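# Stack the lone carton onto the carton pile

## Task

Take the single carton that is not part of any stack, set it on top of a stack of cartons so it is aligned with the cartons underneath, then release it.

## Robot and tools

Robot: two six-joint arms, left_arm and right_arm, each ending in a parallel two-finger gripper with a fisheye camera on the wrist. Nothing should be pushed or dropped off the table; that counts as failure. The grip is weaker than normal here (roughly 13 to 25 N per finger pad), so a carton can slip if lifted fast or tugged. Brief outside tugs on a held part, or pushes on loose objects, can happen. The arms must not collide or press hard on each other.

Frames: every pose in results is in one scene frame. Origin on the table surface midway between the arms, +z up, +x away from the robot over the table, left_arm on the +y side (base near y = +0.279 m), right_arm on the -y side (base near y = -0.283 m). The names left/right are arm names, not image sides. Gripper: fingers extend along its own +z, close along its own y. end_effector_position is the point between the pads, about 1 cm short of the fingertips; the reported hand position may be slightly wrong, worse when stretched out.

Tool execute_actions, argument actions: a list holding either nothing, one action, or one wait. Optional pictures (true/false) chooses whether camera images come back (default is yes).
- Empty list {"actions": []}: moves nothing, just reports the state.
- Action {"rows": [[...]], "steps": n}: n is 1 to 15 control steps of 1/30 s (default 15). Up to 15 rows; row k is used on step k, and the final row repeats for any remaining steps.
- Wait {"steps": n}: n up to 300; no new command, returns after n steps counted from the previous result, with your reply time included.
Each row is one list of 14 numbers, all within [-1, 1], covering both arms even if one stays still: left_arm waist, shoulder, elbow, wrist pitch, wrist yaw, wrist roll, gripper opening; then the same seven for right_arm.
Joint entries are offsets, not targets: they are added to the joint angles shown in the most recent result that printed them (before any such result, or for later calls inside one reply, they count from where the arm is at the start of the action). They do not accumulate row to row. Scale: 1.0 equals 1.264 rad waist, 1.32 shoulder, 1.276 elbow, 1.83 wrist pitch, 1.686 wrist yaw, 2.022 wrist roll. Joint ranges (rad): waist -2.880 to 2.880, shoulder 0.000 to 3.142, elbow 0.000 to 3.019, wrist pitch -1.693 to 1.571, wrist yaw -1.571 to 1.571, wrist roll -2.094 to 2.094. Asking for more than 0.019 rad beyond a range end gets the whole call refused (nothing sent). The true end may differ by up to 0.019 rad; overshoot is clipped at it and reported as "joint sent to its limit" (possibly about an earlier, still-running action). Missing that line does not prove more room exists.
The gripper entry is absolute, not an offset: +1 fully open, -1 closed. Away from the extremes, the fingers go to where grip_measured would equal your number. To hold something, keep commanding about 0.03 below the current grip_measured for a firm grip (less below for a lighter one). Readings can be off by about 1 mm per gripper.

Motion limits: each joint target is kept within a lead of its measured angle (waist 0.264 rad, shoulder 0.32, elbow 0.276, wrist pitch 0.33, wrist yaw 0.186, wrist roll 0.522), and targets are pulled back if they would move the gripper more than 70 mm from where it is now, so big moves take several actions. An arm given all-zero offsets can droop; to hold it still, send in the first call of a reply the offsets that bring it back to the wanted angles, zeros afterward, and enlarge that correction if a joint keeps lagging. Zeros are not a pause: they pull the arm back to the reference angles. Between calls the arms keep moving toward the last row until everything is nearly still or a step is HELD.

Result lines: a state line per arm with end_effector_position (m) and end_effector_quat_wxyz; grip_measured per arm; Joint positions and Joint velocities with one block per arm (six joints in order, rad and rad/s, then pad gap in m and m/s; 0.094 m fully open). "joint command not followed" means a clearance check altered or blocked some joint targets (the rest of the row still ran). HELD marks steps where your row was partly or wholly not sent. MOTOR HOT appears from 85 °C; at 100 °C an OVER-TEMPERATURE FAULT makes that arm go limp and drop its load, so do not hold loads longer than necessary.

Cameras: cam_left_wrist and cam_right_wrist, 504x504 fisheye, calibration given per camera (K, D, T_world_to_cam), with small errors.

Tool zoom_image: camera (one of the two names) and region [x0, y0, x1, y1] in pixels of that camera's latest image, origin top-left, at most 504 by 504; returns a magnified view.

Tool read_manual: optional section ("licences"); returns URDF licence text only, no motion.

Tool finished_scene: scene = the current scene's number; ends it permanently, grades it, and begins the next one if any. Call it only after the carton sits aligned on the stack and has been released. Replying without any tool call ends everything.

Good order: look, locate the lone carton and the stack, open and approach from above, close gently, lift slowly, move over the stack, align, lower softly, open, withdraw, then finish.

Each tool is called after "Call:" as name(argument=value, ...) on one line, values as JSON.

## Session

Call:
execute_actions(actions=[])

Scene clock: 0.00 s of 4200.00 s.
left_arm: end_effector_position=(+0.1283, -0.2424, +0.3429) grip_measured=+1.000 end_effector_quat_wxyz=(+0.116, -0.234, +0.957, -0.127) | right_arm: end_effector_position=(+0.6308, -0.7920, +0.2544) grip_measured=+1.000 end_effector_quat_wxyz=(+0.648, +0.730, +0.165, -0.137)
Joint positions: left_arm=[-1.237  1.621  1.808 -1.498 -0.232 -1.782  0.094] | right_arm=[-0.499  2.146  1.832  0.064  1.054  1.358  0.094]
Joint velocities: left_arm=[-0.005 -0.005 -0.007 -0.002 -0.051  0.007  0.   ] | right_arm=[ 0.015 -0.005 -0.007 -0.007 -0.007 -0.051  0.   ]
Motor temperatures (°C, as the motors report them): left_arm=[26 26 28 26 24 26] | right_arm=[27 30 27 27 26 25]
camera_calibration (this result's frames):
cam_left_wrist: T_world_to_cam=[[0.419887, -0.85922, 0.292293, -0.360766], [-0.863271, -0.278713, 0.420811, -0.0964686], [-0.280104, -0.429021, -0.858768, 0.349499], [0, 0, 0, 1]] pos_world=[0.166098, -0.186922, 0.446183]
cam_right_wrist: T_world_to_cam=[[-0.420768, 0.0894146, -0.902751, 0.568358], [0.721431, 0.636303, -0.273232, 0.121857], [0.549992, -0.76624, -0.332243, -0.748709], [0, 0, 0, 1]] pos_world=[0.56302, -0.702048, 0.297628]

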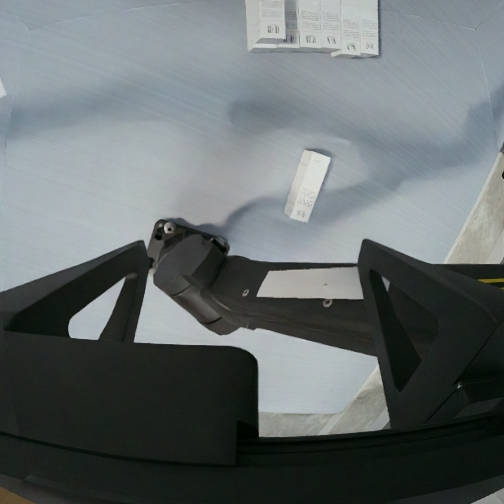

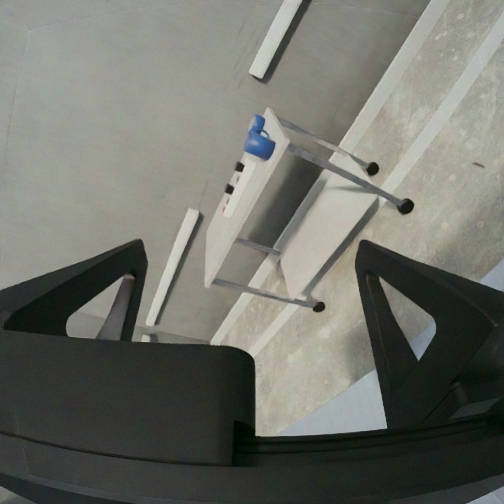

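Call:
execute_actions(actions=[{"rows": [[0.98,-0.2,-0.2,0,0,0,1,-0.195,0,0,-0.3,-0.625,-1.0,1]], "steps": 15}], pictures=false)

Scene clock: 21.03 s of 4200.00 s.
left_arm: end_effector_position=(+0.3184, -0.0186, +0.3474) grip_measured=+1.000 end_effector_quat_wxyz=(+0.145, -0.486, +0.857, -0.087) | right_arm: end_effector_position=(+0.5793, -0.8584, +0.1186) grip_measured=+1.000 end_effector_quat_wxyz=(+0.370, +0.530, +0.756, -0.102)
Joint positions: left_arm=[-0.683  1.405  1.579 -1.492 -0.23  -1.782  0.094] | right_arm=[-0.767  2.147  1.832 -0.473  0.087  0.429  0.094]
Joint velocities: left_arm=[ 1.587 -0.171 -0.022 -0.002 -0.022  0.022  0.   ] | right_arm=[-0.542 -0.005  0.002 -0.159 -2.41  -2.762  0.   ]
Motor temperatures (°C, as the motors report them): left_arm=[26 27 32 26 24 26] | right_arm=[27 33 32 27 27 25]
Steps of this call (steps 1 to 90: nothing new was sent; then 17.53 s passed at rest; steps 91 to 105: all 15 steps of this action). Readings (joint positions):
91: left_arm=[-1.230 1.615 1.794 -1.494 -0.231 -1.782] | right_arm=[-0.503 2.146 1.832 0.044 1.024 1.333]
92: left_arm=[-1.221 1.597 1.762 -1.492 -0.230 -1.782] | right_arm=[-0.507 2.145 1.832 0.005 0.984 1.297]
94: left_arm=[-1.176 1.556 1.694 -1.492 -0.230 -1.782] | right_arm=[-0.528 2.144 1.832 -0.075 0.906 1.224]
98: left_arm=[-1.030 1.483 1.614 -1.492 -0.230 -1.782] | right_arm=[-0.600 2.145 1.832 -0.265 0.714 1.044]
105: the state above

Call:
execute_actions(actions=[{"rows": [[0.542,-0.036,-0.02,0,0,0,1,0.017,-0.905,-0.860,-0.481,-0.052,-0.648,1]], "steps": 15}], pictures=false)

Call:
execute_actions(actions=[{"steps": 45}])

Scene clock: 27.13 s of 4200.00 s.
left_arm: end_effector_position=(+0.4157, +0.2769, +0.3537) grip_measured=+1.000 end_effector_quat_wxyz=(-0.171, +0.747, -0.642, +0.038) | right_arm: end_effector_position=(+0.3342, -0.5907, +0.0968) grip_measured=+1.000 end_effector_quat_wxyz=(-0.002, -0.033, +0.999, +0.000)
Joint positions: left_arm=[ 0.005  1.371  1.559 -1.492 -0.233 -1.782  0.094] | right_arm=[-0.742  1.635  1.199 -1.137  0.002 -0.797  0.094]
Joint velocities: left_arm=[-0.005 -0.005 -0.017  0.002 -0.051  0.037  0.   ] | right_arm=[-0.024 -1.236 -1.194 -1.009 -0.022 -0.168  0.   ]
Motor temperatures (°C, as the motors report them): left_arm=[26 27 32 26 24 26] | right_arm=[27 33 31 27 27 25]
Steps of this call (steps 1 to 45: the robot went on to your last target; steps 46 to 90: nothing new was sent; then 2.60 s passed at rest; steps 91 to 105: all 15 steps of this action). Readings (joint positions):
91: left_arm=[0.005 1.371 1.559 -1.492 -0.234 -1.782] | right_arm=[-0.742 2.139 1.818 -0.496 0.002 -0.663]
92: left_arm=[0.005 1.371 1.559 -1.492 -0.233 -1.782] | right_arm=[-0.742 2.111 1.776 -0.541 0.002 -0.681]
94: left_arm=[0.005 1.371 1.559 -1.492 -0.233 -1.782] | right_arm=[-0.742 2.044 1.677 -0.644 0.002 -0.711]
98: left_arm=[0.005 1.371 1.559 -1.492 -0.233 -1.782] | right_arm=[-0.742 1.904 1.493 -0.835 0.002 -0.754]
105: the state above

Scene clock: 28.63 s of 4200.00 s.
left_arm: end_effector_position=(+0.4157, +0.2769, +0.3537) grip_measured=+1.000 end_effector_quat_wxyz=(-0.171, +0.747, -0.642, +0.038) | right_arm: end_effector_position=(+0.1637, -0.4371, +0.1492) grip_measured=+1.000 end_effector_quat_wxyz=(-0.003, -0.067, +0.998, +0.002)
Joint positions: left_arm=[ 0.005  1.371  1.559 -1.492 -0.233 -1.782  0.094] | right_arm=[-0.742  0.957  0.735 -1.355  0.001 -0.867  0.094]
Joint velocities: left_arm=[-0.005 -0.015  0.017  0.012 -0.095 -0.022  0.   ] | right_arm=[ 0.005  0.005  0.012  0.007  0.037 -0.007  0.   ]
Motor temperatures (°C, as the motors report them): left_arm=[26 27 32 26 24 26] | right_arm=[27 33 31 27 27 25]
Steps of this call (steps 1 to 45: the robot went on to your last target). Readings (joint positions):
1: left_arm=[0.005 1.371 1.559 -1.492 -0.233 -1.782] | right_arm=[-0.742 1.592 1.155 -1.169 0.002 -0.802]
2: left_arm=[0.005 1.371 1.559 -1.492 -0.233 -1.782] | right_arm=[-0.742 1.546 1.108 -1.198 0.002 -0.807]
4: left_arm=[0.005 1.371 1.559 -1.492 -0.233 -1.782] | right_arm=[-0.742 1.447 1.010 -1.243 0.002 -0.816]
8: left_arm=[0.005 1.371 1.559 -1.492 -0.233 -1.782] | right_arm=[-0.742 1.198 0.812 -1.309 0.002 -0.835]
45: the state above
All arms were judged still, so your last target was given up. Only a new action makes them travel on or press farther. Fingers that are still opening or closing keep moving.
camera_calibration (this result's frames):
cam_left_wrist: T_world_to_cam=[[0.946817, 0.119784, 0.298646, -0.530825], [-0.0176515, -0.907394, 0.41991, 0.114703], [0.321288, -0.402849, -0.857022, 0.404146], [0, 0, 0, 1]] pos_world=[0.374772, 0.330475, 0.456726]
cam_right_wrist: T_world_to_cam=[[0.136683, -0.990412, -0.0200532, -0.449837], [-0.796468, -0.121909, 0.592264, -0.00777034], [-0.58903, -0.0649804, -0.805494, 0.308743], [0, 0, 0, 1]] pos_world=[0.237155, -0.426409, 0.244272]

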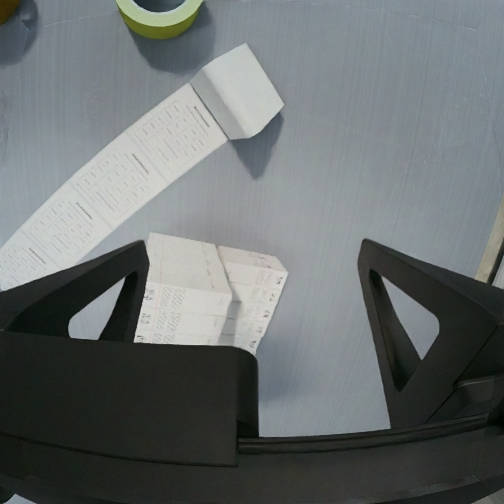

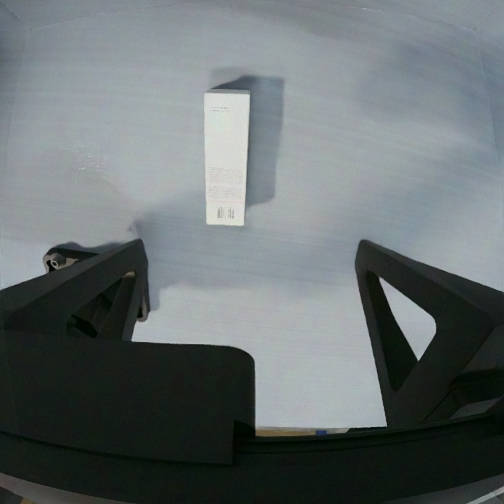

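Call:
execute_actions(actions=[{"rows": [[0,0,0,0,0,0,1,0.052,0.05,-0.195,0.175,0,0.059,0.4]], "steps": 15}], pictures=false)

Call:
execute_actions(actions=[{"steps": 8}])

Scene clock: 51.17 s of 4200.00 s.
left_arm: end_effector_position=(+0.4157, +0.2769, +0.3537) grip_measured=+1.000 end_effector_quat_wxyz=(-0.171, +0.747, -0.642, +0.038) | right_arm: end_effector_position=(+0.1471, -0.4067, +0.0393) grip_measured=+0.403 end_effector_quat_wxyz=(-0.017, -0.046, +0.999, +0.015)
Joint positions: left_arm=[ 0.005  1.371  1.559 -1.492 -0.233 -1.782  0.094] | right_arm=[-0.684  1.036  0.466 -1.046  0.001 -0.767  0.066]
Joint velocities: left_arm=[-0.005 -0.015  0.012  0.002  0.007 -0.037  0.   ] | right_arm=[-0.015 -0.005 -0.007 -0.012 -0.037  0.037  0.001]
Motor temperatures (°C, as the motors report them): left_arm=[26 27 32 26 24 26] | right_arm=[27 31 31 27 27 25]
Steps of this call (steps 1 to 90: nothing new was sent; then 19.03 s passed at rest; steps 91 to 105: all 15 steps of this action). Readings (joint positions):
91: left_arm=[0.005 1.371 1.559 -1.492 -0.233 -1.782] | right_arm=[-0.740 0.957 0.717 -1.321 0.001 -0.858]
92: left_arm=[0.005 1.371 1.559 -1.492 -0.233 -1.782] | right_arm=[-0.733 0.955 0.681 -1.246 0.001 -0.845]
94: left_arm=[0.005 1.371 1.559 -1.492 -0.233 -1.782] | right_arm=[-0.712 0.973 0.585 -1.131 0.001 -0.819]
98: left_arm=[0.005 1.371 1.559 -1.492 -0.233 -1.782] | right_arm=[-0.684 1.034 0.470 -1.066 0.001 -0.786]
105: the state above

Scene clock: 51.43 s of 4200.00 s.
left_arm: end_effector_position=(+0.4157, +0.2769, +0.3537) grip_measured=+1.000 end_effector_quat_wxyz=(-0.171, +0.747, -0.642, +0.038) | right_arm: end_effector_position=(+0.1472, -0.4068, +0.0393) grip_measured=+0.403 end_effector_quat_wxyz=(-0.017, -0.044, +0.999, +0.014)
Joint positions: left_arm=[ 0.005  1.371  1.559 -1.492 -0.233 -1.782  0.094] | right_arm=[-0.684  1.036  0.466 -1.046  0.001 -0.763  0.066]
Joint velocities: left_arm=[-0.005 -0.005 -0.017  0.007  0.022 -0.051  0.   ] | right_arm=[-0.005 -0.005 -0.022  0.007  0.066 -0.081 -0.001]
Motor temperatures (°C, as the motors report them): left_arm=[26 27 32 26 24 26] | right_arm=[27 31 31 27 27 25]
Steps of this call (steps 1 to 8: the robot went on to your last target). Readings (joint positions):
1: left_arm=[0.005 1.371 1.559 -1.492 -0.233 -1.782] | right_arm=[-0.684 1.036 0.466 -1.046 0.001 -0.766]
2: left_arm=[0.005 1.371 1.559 -1.492 -0.233 -1.782] | right_arm=[-0.684 1.036 0.466 -1.046 0.001 -0.765]
4: left_arm=[0.005 1.371 1.559 -1.492 -0.233 -1.782] | right_arm=[-0.684 1.036 0.466 -1.046 0.001 -0.764]
8: the state above
camera_calibration (this result's frames):
cam_left_wrist: T_world_to_cam=[[0.946817, 0.119784, 0.298646, -0.530825], [-0.0176515, -0.907394, 0.41991, 0.114703], [0.321288, -0.402849, -0.857022, 0.404146], [0, 0, 0, 1]] pos_world=[0.374772, 0.330475, 0.456726]
cam_right_wrist: T_world_to_cam=[[0.0898707, -0.994907, -0.0456378, -0.413738], [-0.7832, -0.0989053, 0.613854, 0.0543913], [-0.615241, -0.0194239, -0.7881, 0.234187], [0, 0, 0, 1]] pos_world=[0.223863, -0.401702, 0.132292]

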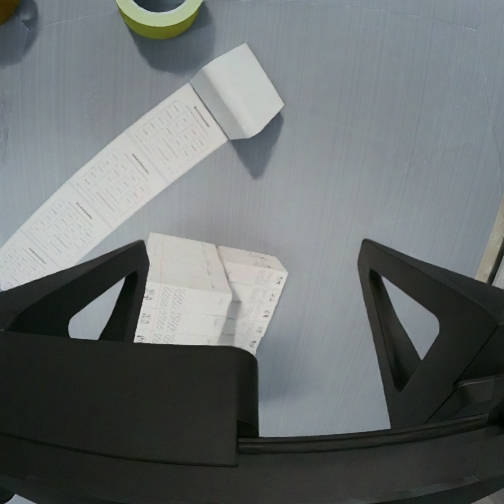

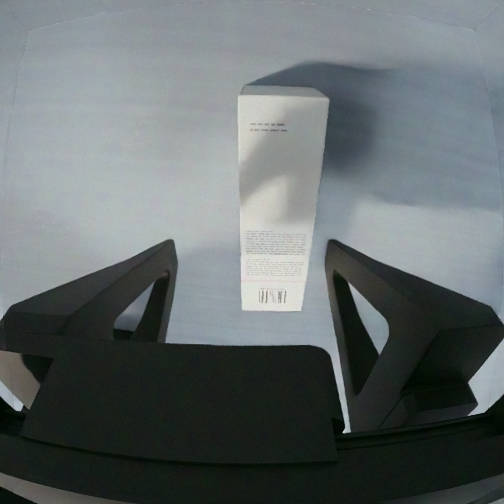

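Call:
execute_actions(actions=[{"rows": [[0,0,0,0,0,0,1,0,0,0,0.084,0,0,0.4],[0,0,0,0,0,0,1,0,0,0,0.084,0,0,0.4],[0,0,0,0,0,0,1,0,0,0,0.084,0,0,0.4],[0,0,0,0,0,0,1,0,0,0,0.084,0,0,0.4],[0,0,0,0,0,0,1,0,0.04,-0.022,0.084,0,0,0.4]], "steps": 15}], pictures=false)

Call:
execute_actions(actions=[{"steps": 8}])

Scene clock: 62.23 s of 4200.00 s.
left_arm: end_effector_position=(+0.4157, +0.2769, +0.3537) grip_measured=+1.000 end_effector_quat_wxyz=(-0.171, +0.747, -0.642, +0.038) | right_arm: end_effector_position=(+0.1618, -0.4185, +0.0219) grip_measured=+0.402 end_effector_quat_wxyz=(+0.008, -0.044, +0.999, -0.008)
Joint positions: left_arm=[ 0.005  1.371  1.559 -1.492 -0.233 -1.782  0.094] | right_arm=[-0.684  1.087  0.442 -0.903  0.001 -0.762  0.066]
Joint velocities: left_arm=[-0.005 -0.015  0.002  0.007 -0.022 -0.066  0.   ] | right_arm=[0.005 0.015 0.002 0.002 0.007 0.007 0.   ]
Motor temperatures (°C, as the motors report them): left_arm=[26 27 33 26 24 26] | right_arm=[27 31 31 27 26 25]
Steps of this call (steps 1 to 15: the robot went on to your last target; steps 16 to 90: nothing new was sent; then 7.30 s passed at rest; steps 91 to 105: all 15 steps of this action). Readings (joint positions):
91: left_arm=[0.005 1.371 1.559 -1.492 -0.233 -1.782] | right_arm=[-0.684 1.036 0.465 -1.025 0.001 -0.762]
92: left_arm=[0.005 1.371 1.559 -1.492 -0.233 -1.782] | right_arm=[-0.684 1.036 0.462 -0.982 0.001 -0.762]
94: left_arm=[0.005 1.371 1.559 -1.492 -0.233 -1.782] | right_arm=[-0.684 1.036 0.462 -0.926 0.001 -0.762]
98: left_arm=[0.005 1.371 1.559 -1.492 -0.233 -1.782] | right_arm=[-0.684 1.068 0.453 -0.903 0.001 -0.762]
105: the state above

Scene clock: 62.50 s of 4200.00 s.
left_arm: end_effector_position=(+0.4157, +0.2769, +0.3537) grip_measured=+1.000 end_effector_quat_wxyz=(-0.171, +0.747, -0.642, +0.038) | right_arm: end_effector_position=(+0.1618, -0.4185, +0.0219) grip_measured=+0.402 end_effector_quat_wxyz=(+0.008, -0.044, +0.999, -0.008)
Joint positions: left_arm=[ 0.005  1.371  1.559 -1.492 -0.233 -1.782  0.094] | right_arm=[-0.684  1.087  0.442 -0.903  0.001 -0.762  0.066]
Joint velocities: left_arm=[-0.005  0.005 -0.012 -0.007  0.037 -0.007  0.   ] | right_arm=[-0.015 -0.015  0.002 -0.012 -0.095  0.007 -0.   ]
Motor temperatures (°C, as the motors report them): left_arm=[26 27 33 26 24 26] | right_arm=[27 31 31 27 26 25]
Steps of this call (steps 1 to 8: the robot went on to your last target). Readings (joint positions):
1: left_arm=[0.005 1.371 1.559 -1.492 -0.233 -1.782] | right_arm=[-0.684 1.087 0.442 -0.903 0.001 -0.762]
2: left_arm=[0.005 1.371 1.559 -1.492 -0.233 -1.782] | right_arm=[-0.684 1.087 0.442 -0.903 0.001 -0.762]
4: left_arm=[0.005 1.371 1.559 -1.492 -0.233 -1.782] | right_arm=[-0.684 1.087 0.442 -0.903 0.001 -0.762]
8: the state above
camera_calibration (this result's frames):
cam_left_wrist: T_world_to_cam=[[0.946817, 0.119784, 0.298646, -0.530825], [-0.0176515, -0.907394, 0.41991, 0.114703], [0.321288, -0.402849, -0.857022, 0.404146], [0, 0, 0, 1]] pos_world=[0.374772, 0.330475, 0.456726]
cam_right_wrist: T_world_to_cam=[[0.0902858, -0.995916, 0.000840815, -0.429017], [-0.814462, -0.07335, 0.575562, 0.0920067], [-0.573149, -0.0526499, -0.817758, 0.209173], [0, 0, 0, 1]] pos_world=[0.233558, -0.409503, 0.118458]

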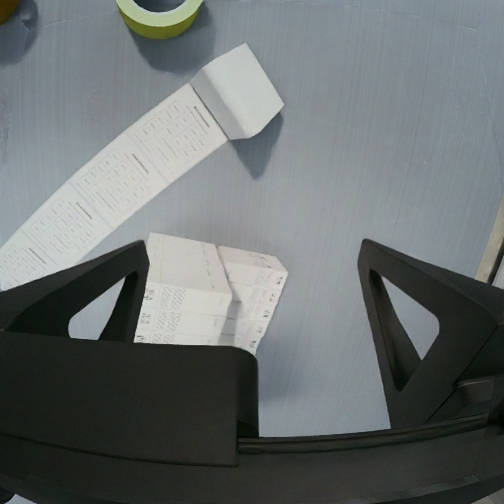

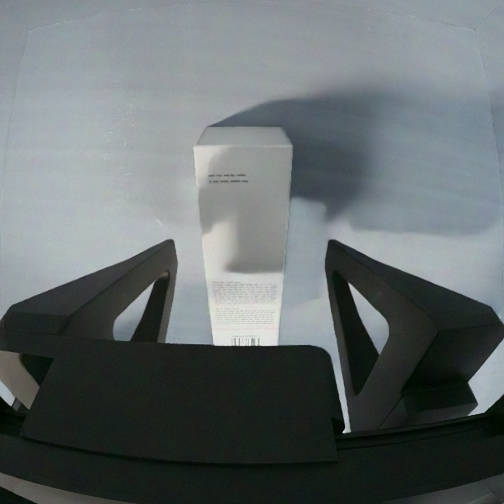

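Call:
execute_actions(actions=[{"rows": [[0,0,0,0,0,0,1,0,0.014,-0.015,0,0,0,0.4]], "steps": 12}])

Scene clock: 66.00 s of 4200.00 s.
left_arm: end_effector_position=(+0.4157, +0.2769, +0.3537) grip_measured=+1.000 end_effector_quat_wxyz=(-0.171, +0.747, -0.642, +0.038) | right_arm: end_effector_position=(+0.1560, -0.4138, +0.0159) grip_measured=+0.402 end_effector_quat_wxyz=(-0.001, -0.044, +0.999, -0.000)
Joint positions: left_arm=[ 0.005  1.371  1.559 -1.492 -0.233 -1.782  0.094] | right_arm=[-0.684  1.097  0.429 -0.903  0.001 -0.762  0.066]
Joint velocities: left_arm=[-0.005 -0.005 -0.027  0.002 -0.022 -0.066  0.   ] | right_arm=[ 0.005  0.005 -0.002  0.007  0.022  0.007  0.   ]
Motor temperatures (°C, as the motors report them): left_arm=[26 27 33 26 24 26] | right_arm=[27 30 30 27 26 25]
Steps of this call (steps 1 to 15: the robot went on to your last target; steps 16 to 90: nothing new was sent; then 0.10 s passed at rest; steps 91 to 102: all 12 steps of this action). Readings (joint positions):
91: left_arm=[0.005 1.371 1.559 -1.492 -0.233 -1.782] | right_arm=[-0.684 1.088 0.441 -0.903 0.001 -0.762]
92: left_arm=[0.005 1.371 1.559 -1.492 -0.233 -1.782] | right_arm=[-0.684 1.089 0.439 -0.903 0.001 -0.762]
94: left_arm=[0.005 1.371 1.559 -1.492 -0.233 -1.782] | right_arm=[-0.684 1.093 0.434 -0.903 0.001 -0.762]
98: left_arm=[0.005 1.371 1.559 -1.492 -0.233 -1.782] | right_arm=[-0.684 1.097 0.429 -0.903 0.001 -0.762]
102: the state above
camera_calibration (this result's frames):
cam_left_wrist: T_world_to_cam=[[0.946817, 0.119784, 0.298646, -0.530825], [-0.0176515, -0.907394, 0.41991, 0.114703], [0.321288, -0.402849, -0.857022, 0.404146], [0, 0, 0, 1]] pos_world=[0.374772, 0.330475, 0.456726]
cam_right_wrist: T_world_to_cam=[[0.0901547, -0.995811, -0.0152698, -0.423496], [-0.803877, -0.0818121, 0.589143, 0.0856398], [-0.587924, -0.0408389, -0.807885, 0.208218], [0, 0, 0, 1]] pos_world=[0.22944, -0.406212, 0.111295]

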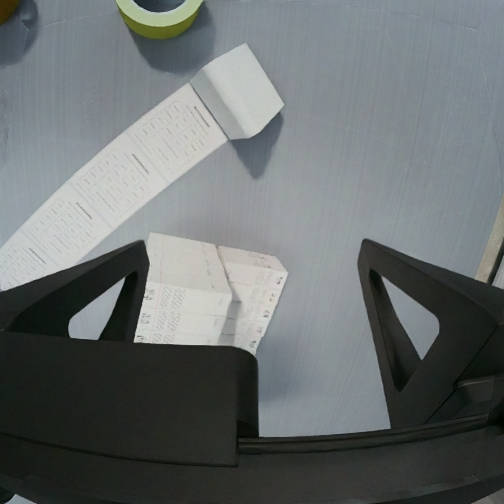

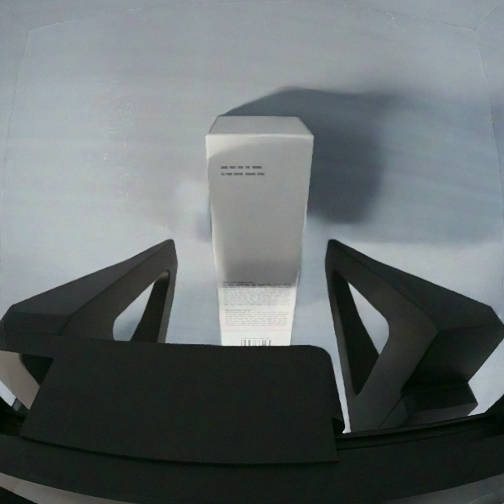

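Call:
execute_actions(actions=[{"rows": [[0,0,0,0,0,0,1,0,0,0,0,0,0,-0.45]], "steps": 15}], pictures=false)

Call:
execute_actions(actions=[{"rows": [[0,0,0,0,0,0,1,0,0,0.638,-0.43,0,0,-0.45]], "steps": 15}], pictures=false)

Scene clock: 79.50 s of 4200.00 s.
left_arm: end_effector_position=(+0.4157, +0.2769, +0.3537) grip_measured=+1.000 end_effector_quat_wxyz=(-0.171, +0.747, -0.642, +0.038) | right_arm: end_effector_position=(+0.1560, -0.4138, +0.0159) grip_measured=-0.334 end_effector_quat_wxyz=(-0.001, -0.044, +0.999, -0.000)
Joint positions: left_arm=[ 0.005  1.371  1.559 -1.492 -0.233 -1.782  0.094] | right_arm=[-0.684  1.097  0.429 -0.903  0.001 -0.762  0.031]
Joint velocities: left_arm=[-0.005  0.005  0.002  0.017 -0.022 -0.051  0.   ] | right_arm=[-0.015  0.005 -0.002  0.017 -0.007 -0.007  0.   ]
Motor temperatures (°C, as the motors report them): left_arm=[26 27 33 26 24 26] | right_arm=[27 30 30 27 26 25]
Steps of this call (steps 1 to 15: the robot went on to your last target; steps 16 to 90: nothing new was sent; then 10.00 s passed at rest; steps 91 to 105: all 15 steps of this action). Readings (joint positions):
91: left_arm=[0.005 1.371 1.559 -1.492 -0.233 -1.782] | right_arm=[-0.684 1.097 0.429 -0.903 0.001 -0.762]
92: left_arm=[0.005 1.371 1.559 -1.492 -0.233 -1.782] | right_arm=[-0.684 1.097 0.429 -0.903 0.001 -0.762]
94: left_arm=[0.005 1.371 1.559 -1.492 -0.233 -1.782] | right_arm=[-0.684 1.097 0.429 -0.903 0.002 -0.762]
98: left_arm=[0.005 1.371 1.559 -1.492 -0.233 -1.782] | right_arm=[-0.684 1.097 0.429 -0.903 0.001 -0.762]
105: the state above

Scene clock: 80.00 s of 4200.00 s.
left_arm: end_effector_position=(+0.4157, +0.2769, +0.3537) grip_measured=+1.000 end_effector_quat_wxyz=(-0.171, +0.747, -0.642, +0.038) | right_arm: end_effector_position=(+0.1881, -0.4395, +0.2196) grip_measured=-0.334 end_effector_quat_wxyz=(-0.063, -0.044, +0.996, +0.055)
Joint positions: left_arm=[ 0.005  1.371  1.559 -1.492 -0.233 -1.782  0.094] | right_arm=[-0.684  1.101  1.004 -1.642  0.001 -0.762  0.031]
Joint velocities: left_arm=[-0.005  0.005 -0.002  0.012  0.081  0.022  0.   ] | right_arm=[ 0.005 -0.005  1.165 -0.252 -0.022 -0.037 -0.   ]
Motor temperatures (°C, as the motors report them): left_arm=[26 27 33 26 24 26] | right_arm=[27 30 30 27 26 25]
Steps of this call (steps 1 to 15: all 15 steps of this action). Readings (joint positions):
1: left_arm=[0.005 1.371 1.559 -1.492 -0.233 -1.782] | right_arm=[-0.684 1.098 0.442 -0.941 0.001 -0.762]
2: left_arm=[0.005 1.371 1.559 -1.492 -0.233 -1.782] | right_arm=[-0.684 1.101 0.469 -1.022 0.001 -0.762]
4: left_arm=[0.005 1.371 1.559 -1.492 -0.233 -1.782] | right_arm=[-0.684 1.101 0.541 -1.170 0.001 -0.762]
8: left_arm=[0.005 1.371 1.559 -1.492 -0.233 -1.782] | right_arm=[-0.684 1.101 0.713 -1.447 0.001 -0.762]
15: the state above

Call:
execute_actions(actions=[{"rows": [[0,0,0,0,0,0,1,0.424,0.096,0.187,0.03,0,0.165,-0.45]], "steps": 15}], pictures=false)

Call:
execute_actions(actions=[{"steps": 15}])

Scene clock: 91.00 s of 4200.00 s.
left_arm: end_effector_position=(+0.4157, +0.2769, +0.3537) grip_measured=+1.000 end_effector_quat_wxyz=(-0.171, +0.747, -0.642, +0.038) | right_arm: end_effector_position=(+0.3252, -0.3183, +0.2485) grip_measured=-0.334 end_effector_quat_wxyz=(-0.031, -0.177, +0.984, +0.010)
Joint positions: left_arm=[ 0.005  1.371  1.559 -1.492 -0.233 -1.782  0.094] | right_arm=[-0.116  1.254  1.208 -1.589 -0.003 -0.463  0.031]
Joint velocities: left_arm=[-0.005 -0.005 -0.002 -0.007  0.051 -0.095  0.   ] | right_arm=[-0.239 -0.073  0.002 -0.007 -0.022  0.066 -0.   ]
Motor temperatures (°C, as the motors report them): left_arm=[26 27 33 26 24 26] | right_arm=[27 30 32 27 26 25]
joint sent to its limit (right arm) — the command would take joint 4 (wrist pitch) past its lower limit, so that joint was sent only as far as its limit.
Steps of this call (steps 1 to 30: the robot went on to your last target; steps 31 to 90: nothing new was sent; then 7.50 s passed at rest; steps 91 to 105: all 15 steps of this action). Readings (joint positions):
91: left_arm=[0.005 1.371 1.559 -1.492 -0.233 -1.782] | right_arm=[-0.672 1.101 1.208 -1.674 0.006 -0.730]
92: left_arm=[0.005 1.371 1.559 -1.492 -0.233 -1.782] | right_arm=[-0.639 1.109 1.208 -1.660 0.008 -0.689]
94: left_arm=[0.005 1.371 1.559 -1.492 -0.233 -1.782] | right_arm=[-0.532 1.145 1.208 -1.632 0.008 -0.623]
98: left_arm=[0.005 1.371 1.559 -1.492 -0.233 -1.782] | right_arm=[-0.272 1.229 1.208 -1.598 0.005 -0.532]
105: the state above

Scene clock: 91.50 s of 4200.00 s.
left_arm: end_effector_position=(+0.4157, +0.2769, +0.3537) grip_measured=+1.000 end_effector_quat_wxyz=(-0.171, +0.747, -0.642, +0.038) | right_arm: end_effector_position=(+0.3234, -0.3269, +0.2503) grip_measured=-0.334 end_effector_quat_wxyz=(-0.028, -0.155, +0.987, +0.009)
Joint positions: left_arm=[ 0.005  1.371  1.559 -1.492 -0.233 -1.782  0.094] | right_arm=[-0.141  1.248  1.208 -1.589 -0.    -0.443  0.031]
Joint velocities: left_arm=[ 0.005 -0.015 -0.002  0.012 -0.11  -0.007  0.   ] | right_arm=[-0.005 -0.005  0.022  0.002  0.037  0.037  0.   ]
Motor temperatures (°C, as the motors report them): left_arm=[26 27 33 26 24 26] | right_arm=[27 30 32 27 26 25]
Steps of this call (steps 1 to 15: the robot went on to your last target). Readings (joint positions):
1: left_arm=[0.005 1.371 1.559 -1.492 -0.233 -1.782] | right_arm=[-0.124 1.252 1.208 -1.589 -0.002 -0.459]
2: left_arm=[0.005 1.371 1.559 -1.492 -0.233 -1.782] | right_arm=[-0.131 1.250 1.208 -1.589 -0.001 -0.456]
4: left_arm=[0.005 1.371 1.559 -1.492 -0.233 -1.782] | right_arm=[-0.140 1.249 1.208 -1.589 -0.000 -0.451]
8: left_arm=[0.005 1.371 1.559 -1.492 -0.233 -1.782] | right_arm=[-0.141 1.248 1.208 -1.589 -0.000 -0.446]
15: the state above
camera_calibration (this result's frames):
cam_left_wrist: T_world_to_cam=[[0.946817, 0.119784, 0.298646, -0.530825], [-0.0176515, -0.907394, 0.41991, 0.114703], [0.321288, -0.402849, -0.857022, 0.404146], [0, 0, 0, 1]] pos_world=[0.374772, 0.330475, 0.456726]
cam_right_wrist: T_world_to_cam=[[0.30775, -0.95058, -0.0410799, -0.397628], [-0.730459, -0.263711, 0.629989, -0.00416356], [-0.609688, -0.163872, -0.775517, 0.458281], [0, 0, 0, 1]] pos_world=[0.398737, -0.303976, 0.341693]

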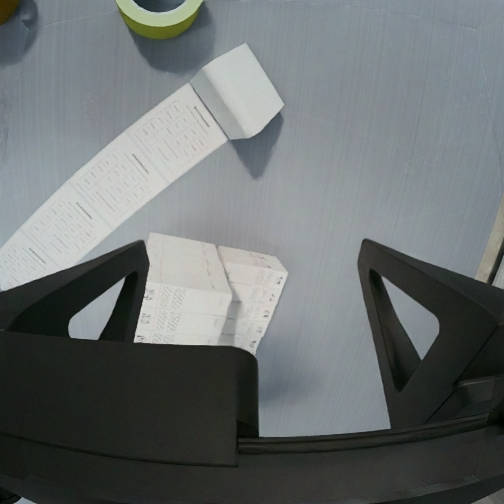

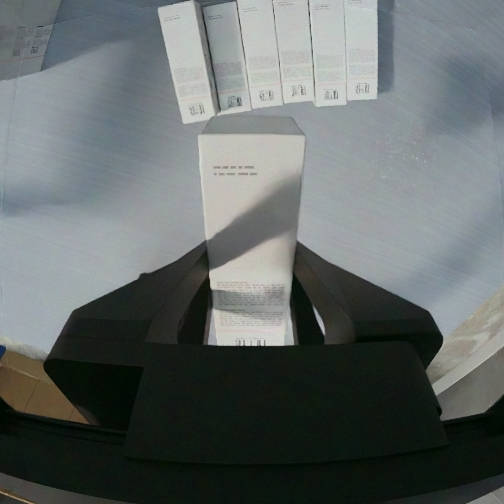

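Call:
execute_actions(actions=[{"rows": [[0,0,0,0,0,0,1,0.19,0.08,-0.162,0.219,0,0.065,-0.45]], "steps": 15}], pictures=false)

Call:
execute_actions(actions=[{"steps": 12}])

Scene clock: 108.33 s of 4200.00 s.
left_arm: end_effector_position=(+0.4157, +0.2769, +0.3537) grip_measured=+1.000 end_effector_quat_wxyz=(-0.171, +0.747, -0.642, +0.038) | right_arm: end_effector_position=(+0.3559, -0.2383, +0.1234) grip_measured=-0.334 end_effector_quat_wxyz=(-0.011, -0.227, +0.974, +0.002)
Joint positions: left_arm=[ 0.005  1.371  1.559 -1.492 -0.233 -1.782  0.094] | right_arm=[ 0.113  1.384  0.991 -1.201 -0.002 -0.335  0.031]
Joint velocities: left_arm=[ 0.005 -0.015  0.007  0.017 -0.022 -0.007  0.   ] | right_arm=[-0.034 -0.083  0.027  0.042 -0.037  0.022 -0.   ]
Motor temperatures (°C, as the motors report them): left_arm=[26 27 33 26 24 26] | right_arm=[27 30 33 27 26 25]
Steps of this call (steps 1 to 15: the robot went on to your last target; steps 16 to 90: nothing new was sent; then 13.33 s passed at rest; steps 91 to 105: all 15 steps of this action). Readings (joint positions):
91: left_arm=[0.005 1.371 1.559 -1.492 -0.233 -1.782] | right_arm=[-0.134 1.249 1.196 -1.565 0.002 -0.435]
92: left_arm=[0.005 1.371 1.559 -1.492 -0.233 -1.782] | right_arm=[-0.118 1.246 1.174 -1.513 0.003 -0.425]
94: left_arm=[0.005 1.371 1.559 -1.492 -0.233 -1.782] | right_arm=[-0.060 1.260 1.118 -1.407 0.003 -0.406]
98: left_arm=[0.005 1.371 1.559 -1.492 -0.233 -1.782] | right_arm=[0.072 1.333 1.024 -1.236 0.000 -0.364]
105: the state above

Scene clock: 108.73 s of 4200.00 s.
left_arm: end_effector_position=(+0.4157, +0.2769, +0.3537) grip_measured=+1.000 end_effector_quat_wxyz=(-0.171, +0.747, -0.642, +0.038) | right_arm: end_effector_position=(+0.3563, -0.2388, +0.1259) grip_measured=-0.334 end_effector_quat_wxyz=(-0.007, -0.222, +0.975, +0.002)
Joint positions: left_arm=[ 0.005  1.371  1.559 -1.492 -0.233 -1.782  0.094] | right_arm=[ 0.111  1.376  0.991 -1.199 -0.002 -0.327  0.031]
Joint velocities: left_arm=[-0.015 -0.005 -0.002  0.012 -0.051  0.007  0.   ] | right_arm=[ 0.005 -0.015  0.002 -0.002  0.037 -0.022 -0.   ]
Motor temperatures (°C, as the motors report them): left_arm=[26 27 33 26 24 26] | right_arm=[27 30 33 27 26 25]
Steps of this call (steps 1 to 12: the robot went on to your last target). Readings (joint positions):
1: left_arm=[0.005 1.371 1.559 -1.492 -0.233 -1.782] | right_arm=[0.112 1.381 0.991 -1.200 -0.002 -0.333]
2: left_arm=[0.005 1.371 1.559 -1.492 -0.233 -1.782] | right_arm=[0.112 1.380 0.991 -1.200 -0.002 -0.332]
4: left_arm=[0.005 1.371 1.559 -1.492 -0.233 -1.782] | right_arm=[0.111 1.377 0.991 -1.199 -0.002 -0.330]
8: left_arm=[0.005 1.371 1.559 -1.492 -0.233 -1.782] | right_arm=[0.111 1.376 0.991 -1.199 -0.002 -0.328]
12: the state above
camera_calibration (this result's frames):
cam_left_wrist: T_world_to_cam=[[0.946817, 0.119784, 0.298646, -0.530825], [-0.0176515, -0.907394, 0.41991, 0.114703], [0.321288, -0.402849, -0.857022, 0.404146], [0, 0, 0, 1]] pos_world=[0.374772, 0.330475, 0.456726]
cam_right_wrist: T_world_to_cam=[[0.435023, -0.900162, -0.0215024, -0.364846], [-0.715837, -0.360233, 0.598171, 0.0972192], [-0.546197, -0.244826, -0.80108, 0.357545], [0, 0, 0, 1]] pos_world=[0.4236, -0.205863, 0.220423]

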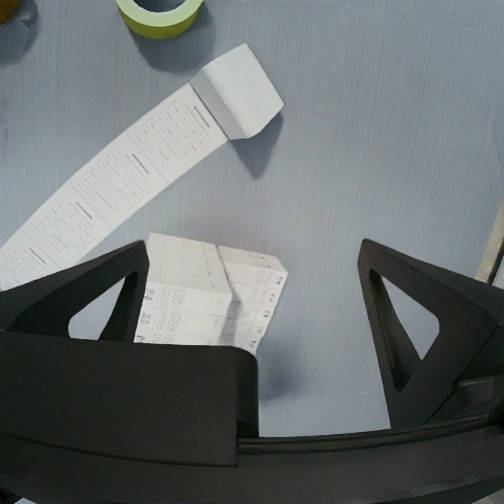

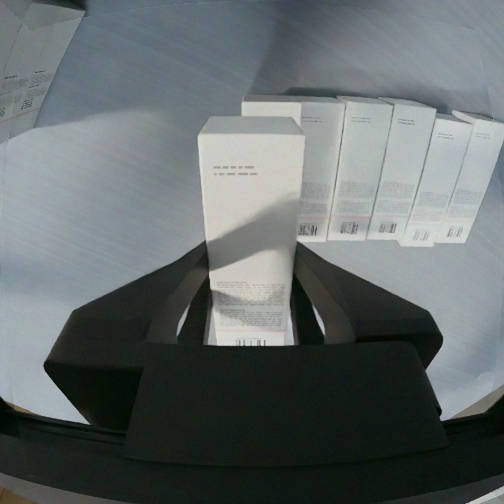

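Call:
zoom_image(camera="cam_right_wrist", region=[180, 70, 420, 260])

Region (180, 70, 420, 260) of cam_right_wrist's 504x504 image, scaled by 2.100, with more detail than that image has; it fills the top 399 rows of this view, and the rest is white.

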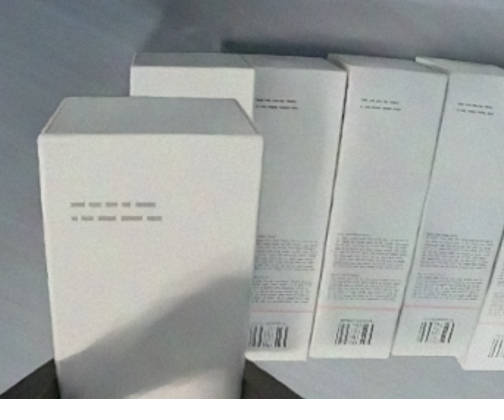

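Call:
execute_actions(actions=[{"rows": [[0,0,0,0,0,0,1,-0.028,0.034,-0.056,0.078,0,-0.015,-0.45]], "steps": 15}])

Call:
zoom_image(camera="cam_right_wrist", region=[150, 60, 390, 250])

Scene clock: 133.43 s of 4200.00 s.
left_arm: end_effector_position=(+0.4157, +0.2769, +0.3537) grip_measured=+1.000 end_effector_quat_wxyz=(-0.171, +0.747, -0.642, +0.038) | right_arm: end_effector_position=(+0.3580, -0.2484, +0.0817) grip_measured=-0.334 end_effector_quat_wxyz=(-0.005, -0.217, +0.976, +0.002)
Joint positions: left_arm=[ 0.005  1.371  1.559 -1.492 -0.233 -1.782  0.094] | right_arm=[ 0.085  1.431  0.918 -1.068 -0.002 -0.342  0.031]
Joint velocities: left_arm=[-0.015 -0.005 -0.017  0.007  0.037 -0.066  0.   ] | right_arm=[-0.024 -0.005 -0.012  0.017 -0.022 -0.051  0.   ]
Motor temperatures (°C, as the motors report them): left_arm=[26 27 34 26 24 26] | right_arm=[27 30 32 27 26 25]
Steps of this call (steps 1 to 15: the robot went on to your last target; steps 16 to 90: nothing new was sent; then 21.20 s passed at rest; steps 91 to 105: all 15 steps of this action). Readings (joint positions):
91: left_arm=[0.005 1.371 1.559 -1.492 -0.233 -1.782] | right_arm=[0.110 1.378 0.982 -1.178 -0.002 -0.329]
92: left_arm=[0.005 1.371 1.559 -1.492 -0.233 -1.782] | right_arm=[0.107 1.378 0.968 -1.134 -0.002 -0.332]
94: left_arm=[0.005 1.371 1.559 -1.492 -0.233 -1.782] | right_arm=[0.097 1.394 0.942 -1.087 -0.002 -0.336]
98: left_arm=[0.005 1.371 1.559 -1.492 -0.233 -1.782] | right_arm=[0.085 1.428 0.919 -1.073 -0.002 -0.340]
105: the state above
camera_calibration (this result's frames):
cam_left_wrist: T_world_to_cam=[[0.946817, 0.119784, 0.298646, -0.530825], [-0.0176515, -0.907394, 0.41991, 0.114703], [0.321288, -0.402849, -0.857022, 0.404146], [0, 0, 0, 1]] pos_world=[0.374772, 0.330475, 0.456726]
cam_right_wrist: T_world_to_cam=[[0.425105, -0.904903, -0.0208949, -0.372837], [-0.721804, -0.352837, 0.595404, 0.125599], [-0.546155, -0.238027, -0.803155, 0.322572], [0, 0, 0, 1]] pos_world=[0.425327, -0.216285, 0.176503]

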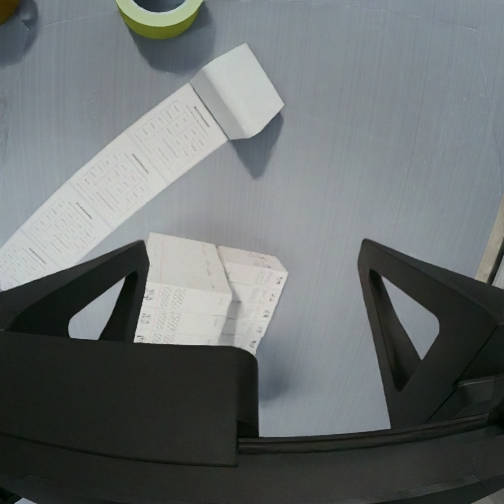

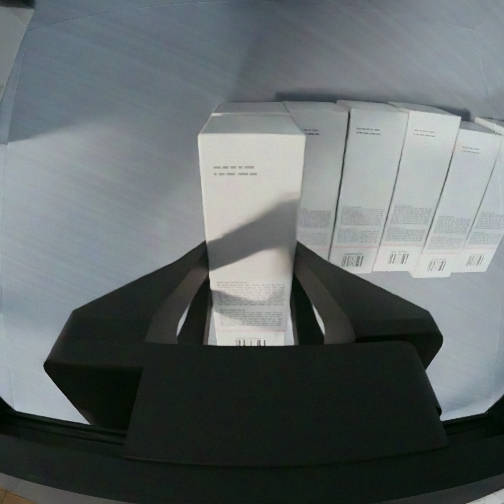

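Region (150, 60, 390, 250) of cam_right_wrist's 504x504 image, scaled by 2.100, with more detail than that image has; it fills the top 399 rows of this view, and the rest is white.

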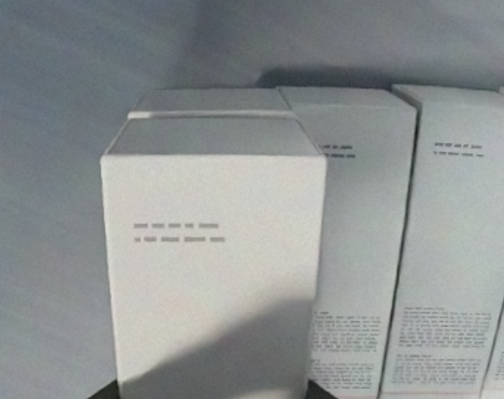

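Call:
execute_actions(actions=[{"rows": [[0,0,0,0,0,0,1,0,0.011,-0.0125,0.015,0,0,-0.45]], "steps": 12}])

Call:
zoom_image(camera="cam_right_wrist", region=[150, 60, 390, 250])

Scene clock: 148.70 s of 4200.00 s.
left_arm: end_effector_position=(+0.4157, +0.2769, +0.3537) grip_measured=+1.000 end_effector_quat_wxyz=(-0.171, +0.747, -0.642, +0.038) | right_arm: end_effector_position=(+0.3587, -0.2484, +0.0782) grip_measured=-0.334 end_effector_quat_wxyz=(-0.002, -0.217, +0.976, +0.001)
Joint positions: left_arm=[ 0.005  1.371  1.559 -1.492 -0.233 -1.782  0.094] | right_arm=[ 0.085  1.434  0.911 -1.052 -0.002 -0.343  0.031]
Joint velocities: left_arm=[-0.015 -0.005  0.002  0.002 -0.022  0.022  0.   ] | right_arm=[ 0.005  0.015 -0.032  0.007  0.022  0.037  0.   ]
Motor temperatures (°C, as the motors report them): left_arm=[26 27 34 26 24 26] | right_arm=[27 30 31 27 26 25]
Steps of this call (steps 1 to 15: the robot went on to your last target; steps 16 to 90: nothing new was sent; then 11.87 s passed at rest; steps 91 to 102: all 12 steps of this action). Readings (joint positions):
91: left_arm=[0.005 1.371 1.559 -1.492 -0.233 -1.782] | right_arm=[0.085 1.431 0.917 -1.065 -0.002 -0.343]
92: left_arm=[0.005 1.371 1.559 -1.492 -0.233 -1.782] | right_arm=[0.085 1.431 0.915 -1.060 -0.002 -0.343]
94: left_arm=[0.005 1.371 1.559 -1.492 -0.233 -1.782] | right_arm=[0.085 1.434 0.911 -1.054 -0.002 -0.343]
98: left_arm=[0.005 1.371 1.559 -1.492 -0.233 -1.782] | right_arm=[0.085 1.434 0.911 -1.052 -0.002 -0.343]
102: the state above
camera_calibration (this result's frames):
cam_left_wrist: T_world_to_cam=[[0.946817, 0.119784, 0.298646, -0.530825], [-0.0176515, -0.907394, 0.41991, 0.114703], [0.321288, -0.402849, -0.857022, 0.404146], [0, 0, 0, 1]] pos_world=[0.374772, 0.330475, 0.456726]
cam_right_wrist: T_world_to_cam=[[0.425573, -0.904735, -0.0184738, -0.373533], [-0.725294, -0.353233, 0.590911, 0.129701], [-0.541143, -0.238077, -0.806525, 0.318632], [0, 0, 0, 1]] pos_world=[0.425462, -0.216275, 0.173443]

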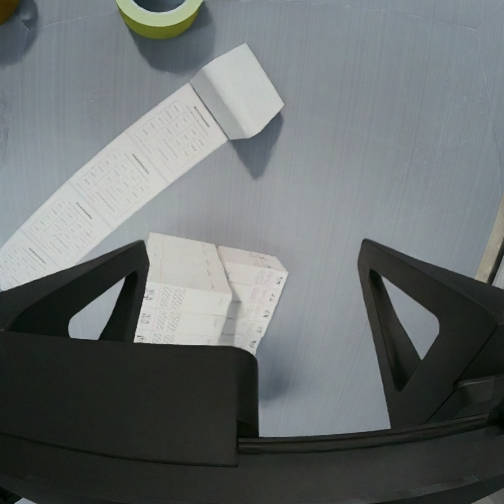

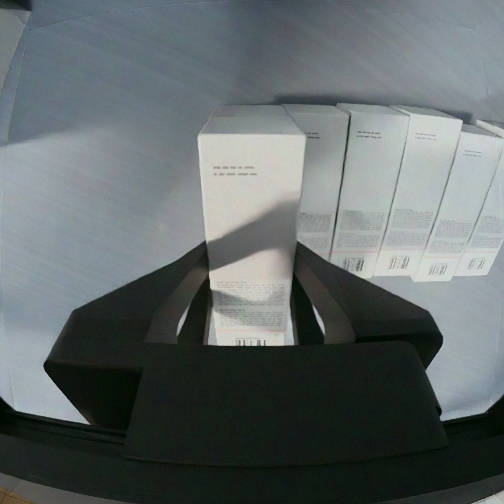

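Region (150, 60, 390, 250) of cam_right_wrist's 504x504 image, scaled by 2.100, with more detail than that image has; it fills the top 399 rows of this view, and the rest is white.

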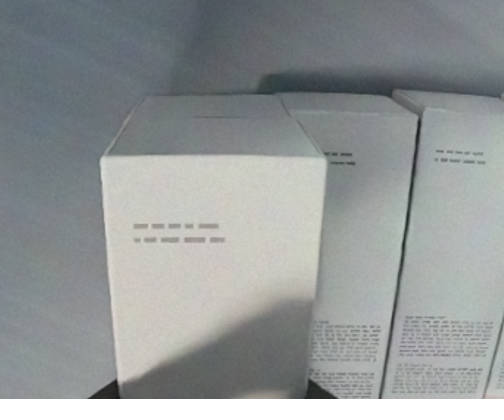

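Call:
execute_actions(actions=[{"rows": [[0,0,0,0,0,0,1,0,0.012,-0.012,0.008,0,0,-0.45]], "steps": 12}])

Call:
zoom_image(camera="cam_right_wrist", region=[150, 60, 390, 250])

Scene clock: 155.33 s of 4200.00 s.
left_arm: end_effector_position=(+0.4157, +0.2769, +0.3537) grip_measured=+1.000 end_effector_quat_wxyz=(-0.171, +0.747, -0.642, +0.038) | right_arm: end_effector_position=(+0.3588, -0.2484, +0.0782) grip_measured=-0.334 end_effector_quat_wxyz=(-0.002, -0.217, +0.976, +0.001)
Joint positions: left_arm=[ 0.005  1.371  1.559 -1.492 -0.233 -1.782  0.094] | right_arm=[ 0.085  1.434  0.911 -1.051 -0.002 -0.343  0.031]
Joint velocities: left_arm=[-0.005 -0.005 -0.002  0.007  0.007 -0.022  0.   ] | right_arm=[-0.005  0.005  0.017  0.012  0.037 -0.051 -0.   ]
Motor temperatures (°C, as the motors report them): left_arm=[26 27 34 26 24 26] | right_arm=[27 30 31 27 26 25]
Steps of this call (steps 1 to 15: the robot went on to your last target; steps 16 to 90: nothing new was sent; then 3.23 s passed at rest; steps 91 to 102: all 12 steps of this action). Readings (joint positions):
91: left_arm=[0.005 1.371 1.559 -1.492 -0.233 -1.782] | right_arm=[0.085 1.434 0.911 -1.051 -0.002 -0.343]
92: left_arm=[0.005 1.371 1.559 -1.492 -0.233 -1.782] | right_arm=[0.085 1.434 0.911 -1.051 -0.002 -0.343]
94: left_arm=[0.005 1.371 1.559 -1.492 -0.233 -1.782] | right_arm=[0.085 1.434 0.911 -1.051 -0.002 -0.343]
98: left_arm=[0.005 1.371 1.559 -1.492 -0.233 -1.782] | right_arm=[0.085 1.434 0.911 -1.051 -0.002 -0.343]
102: the state above
camera_calibration (this result's frames):
cam_left_wrist: T_world_to_cam=[[0.946817, 0.119784, 0.298646, -0.530825], [-0.0176515, -0.907394, 0.41991, 0.114703], [0.321288, -0.402849, -0.857022, 0.404146], [0, 0, 0, 1]] pos_world=[0.374772, 0.330475, 0.456726]
cam_right_wrist: T_world_to_cam=[[0.42558, -0.904735, -0.0183447, -0.373577], [-0.725518, -0.353254, 0.590623, 0.12987], [-0.540837, -0.238048, -0.806739, 0.318598], [0, 0, 0, 1]] pos_world=[0.42552, -0.216269, 0.173469]

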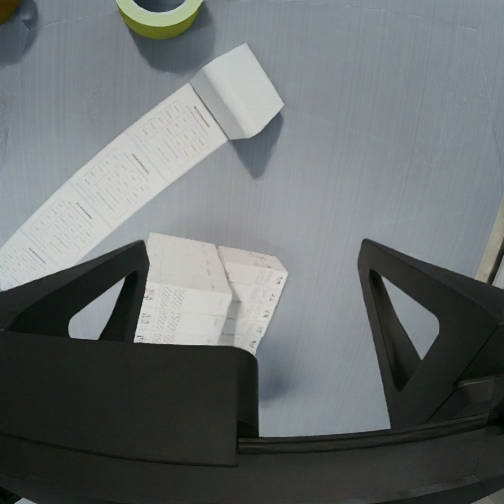

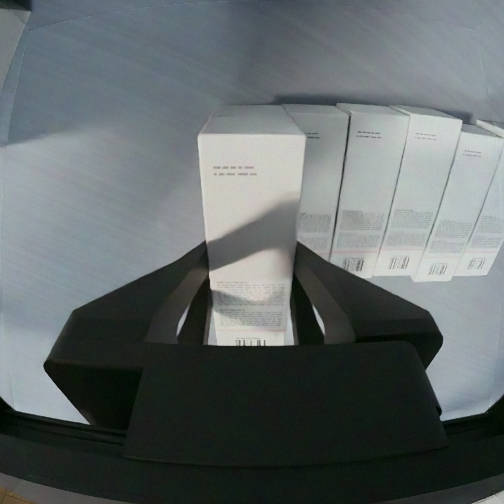

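Region (150, 60, 390, 250) of cam_right_wrist's 504x504 image, scaled by 2.100, with more detail than that image has; it fills the top 399 rows of this view, and the rest is white.

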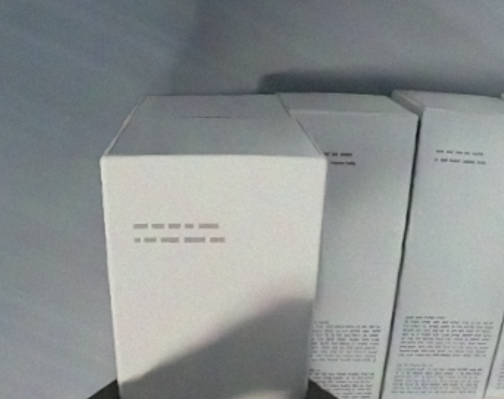

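It isn't moving any further, so the carton is resting on the stack. I'll release it and lift away.

Call:
execute_actions(actions=[{"rows": [[0,0,0,0,0,0,1,0,0,0,0,0,0,0.0]], "steps": 12}], pictures=false)

Call:
execute_actions(actions=[{"rows": [[0,0,0,0,0,0,1,0,-0.04,0.07,-0.08,0,0,0.0]], "steps": 15}])

Scene clock: 160.17 s of 4200.00 s.
left_arm: end_effector_position=(+0.4157, +0.2769, +0.3537) grip_measured=+1.000 end_effector_quat_wxyz=(-0.171, +0.747, -0.642, +0.038) | right_arm: end_effector_position=(+0.3588, -0.2484, +0.0782) grip_measured=-0.002 end_effector_quat_wxyz=(-0.002, -0.217, +0.976, +0.001)
Joint positions: left_arm=[ 0.005  1.371  1.559 -1.492 -0.233 -1.782  0.094] | right_arm=[ 0.085  1.434  0.911 -1.051 -0.002 -0.343  0.047]
Joint velocities: left_arm=[-0.005  0.015  0.002 -0.007  0.066  0.081  0.   ] | right_arm=[-0.015 -0.005  0.002 -0.002  0.022  0.007  0.001]
Motor temperatures (°C, as the motors report them): left_arm=[26 27 34 26 24 26] | right_arm=[27 30 30 27 26 25]
Steps of this call (steps 1 to 15: the robot went on to your last target; steps 16 to 90: nothing new was sent; then 1.43 s passed at rest; steps 91 to 102: all 12 steps of this action). Readings (joint positions):
91: left_arm=[0.005 1.371 1.559 -1.492 -0.233 -1.782] | right_arm=[0.085 1.434 0.911 -1.051 -0.002 -0.343]
92: left_arm=[0.005 1.371 1.559 -1.492 -0.233 -1.782] | right_arm=[0.085 1.434 0.911 -1.051 -0.002 -0.343]
94: left_arm=[0.005 1.371 1.559 -1.492 -0.233 -1.782] | right_arm=[0.085 1.434 0.911 -1.051 -0.002 -0.343]
98: left_arm=[0.005 1.371 1.559 -1.492 -0.233 -1.782] | right_arm=[0.085 1.434 0.911 -1.051 -0.002 -0.343]
102: the state above

Scene clock: 160.67 s of 4200.00 s.
left_arm: end_effector_position=(+0.4157, +0.2769, +0.3537) grip_measured=+1.000 end_effector_quat_wxyz=(-0.171, +0.747, -0.642, +0.038) | right_arm: end_effector_position=(+0.3396, -0.2502, +0.1030) grip_measured=-0.002 end_effector_quat_wxyz=(-0.035, -0.217, +0.976, +0.005)
Joint positions: left_arm=[ 0.005  1.371  1.559 -1.492 -0.233 -1.782  0.094] | right_arm=[ 0.085  1.394  0.941 -1.189 -0.002 -0.343  0.047]
Joint velocities: left_arm=[ 0.015 -0.015 -0.027 -0.002 -0.066 -0.007  0.   ] | right_arm=[-0.005 -0.024 -0.002 -0.002 -0.022  0.007 -0.001]
Motor temperatures (°C, as the motors report them): left_arm=[26 27 34 26 24 26] | right_arm=[27 30 31 27 26 25]
Steps of this call (steps 1 to 15: all 15 steps of this action). Readings (joint positions):
1: left_arm=[0.005 1.371 1.559 -1.492 -0.233 -1.782] | right_arm=[0.085 1.433 0.915 -1.073 -0.002 -0.343]
2: left_arm=[0.005 1.371 1.559 -1.492 -0.233 -1.782] | right_arm=[0.085 1.432 0.922 -1.117 -0.002 -0.343]
4: left_arm=[0.005 1.371 1.559 -1.492 -0.233 -1.782] | right_arm=[0.085 1.419 0.929 -1.167 -0.002 -0.343]
8: left_arm=[0.005 1.371 1.559 -1.492 -0.233 -1.782] | right_arm=[0.085 1.396 0.937 -1.188 -0.002 -0.343]
15: the state above
camera_calibration (this result's frames):
cam_left_wrist: T_world_to_cam=[[0.946817, 0.119784, 0.298646, -0.530825], [-0.0176515, -0.907394, 0.41991, 0.114703], [0.321288, -0.402849, -0.857022, 0.404146], [0, 0, 0, 1]] pos_world=[0.374772, 0.330475, 0.456726]
cam_right_wrist: T_world_to_cam=[[0.423596, -0.904922, -0.0410136, -0.36364], [-0.684375, -0.349363, 0.639982, 0.0826079], [-0.593462, -0.243025, -0.767295, 0.340336], [0, 0, 0, 1]] pos_world=[0.412548, -0.217496, 0.193356]

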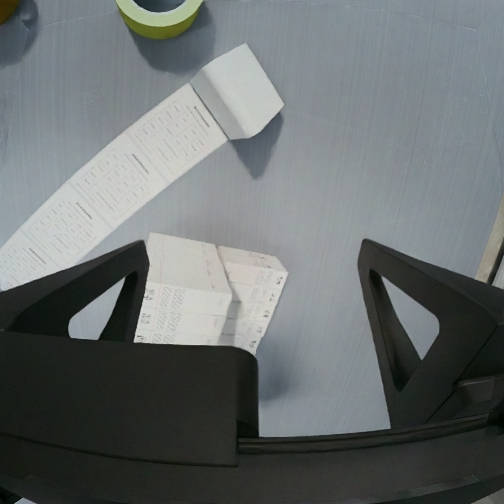

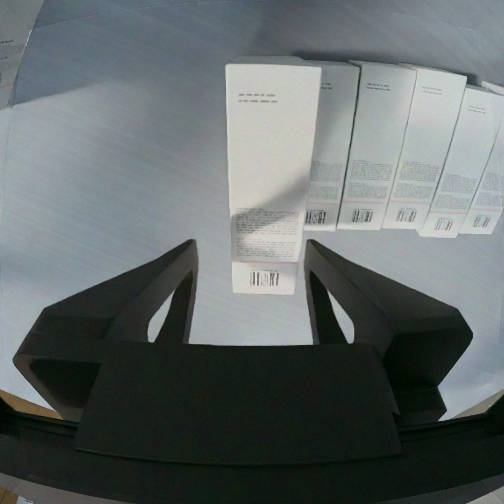

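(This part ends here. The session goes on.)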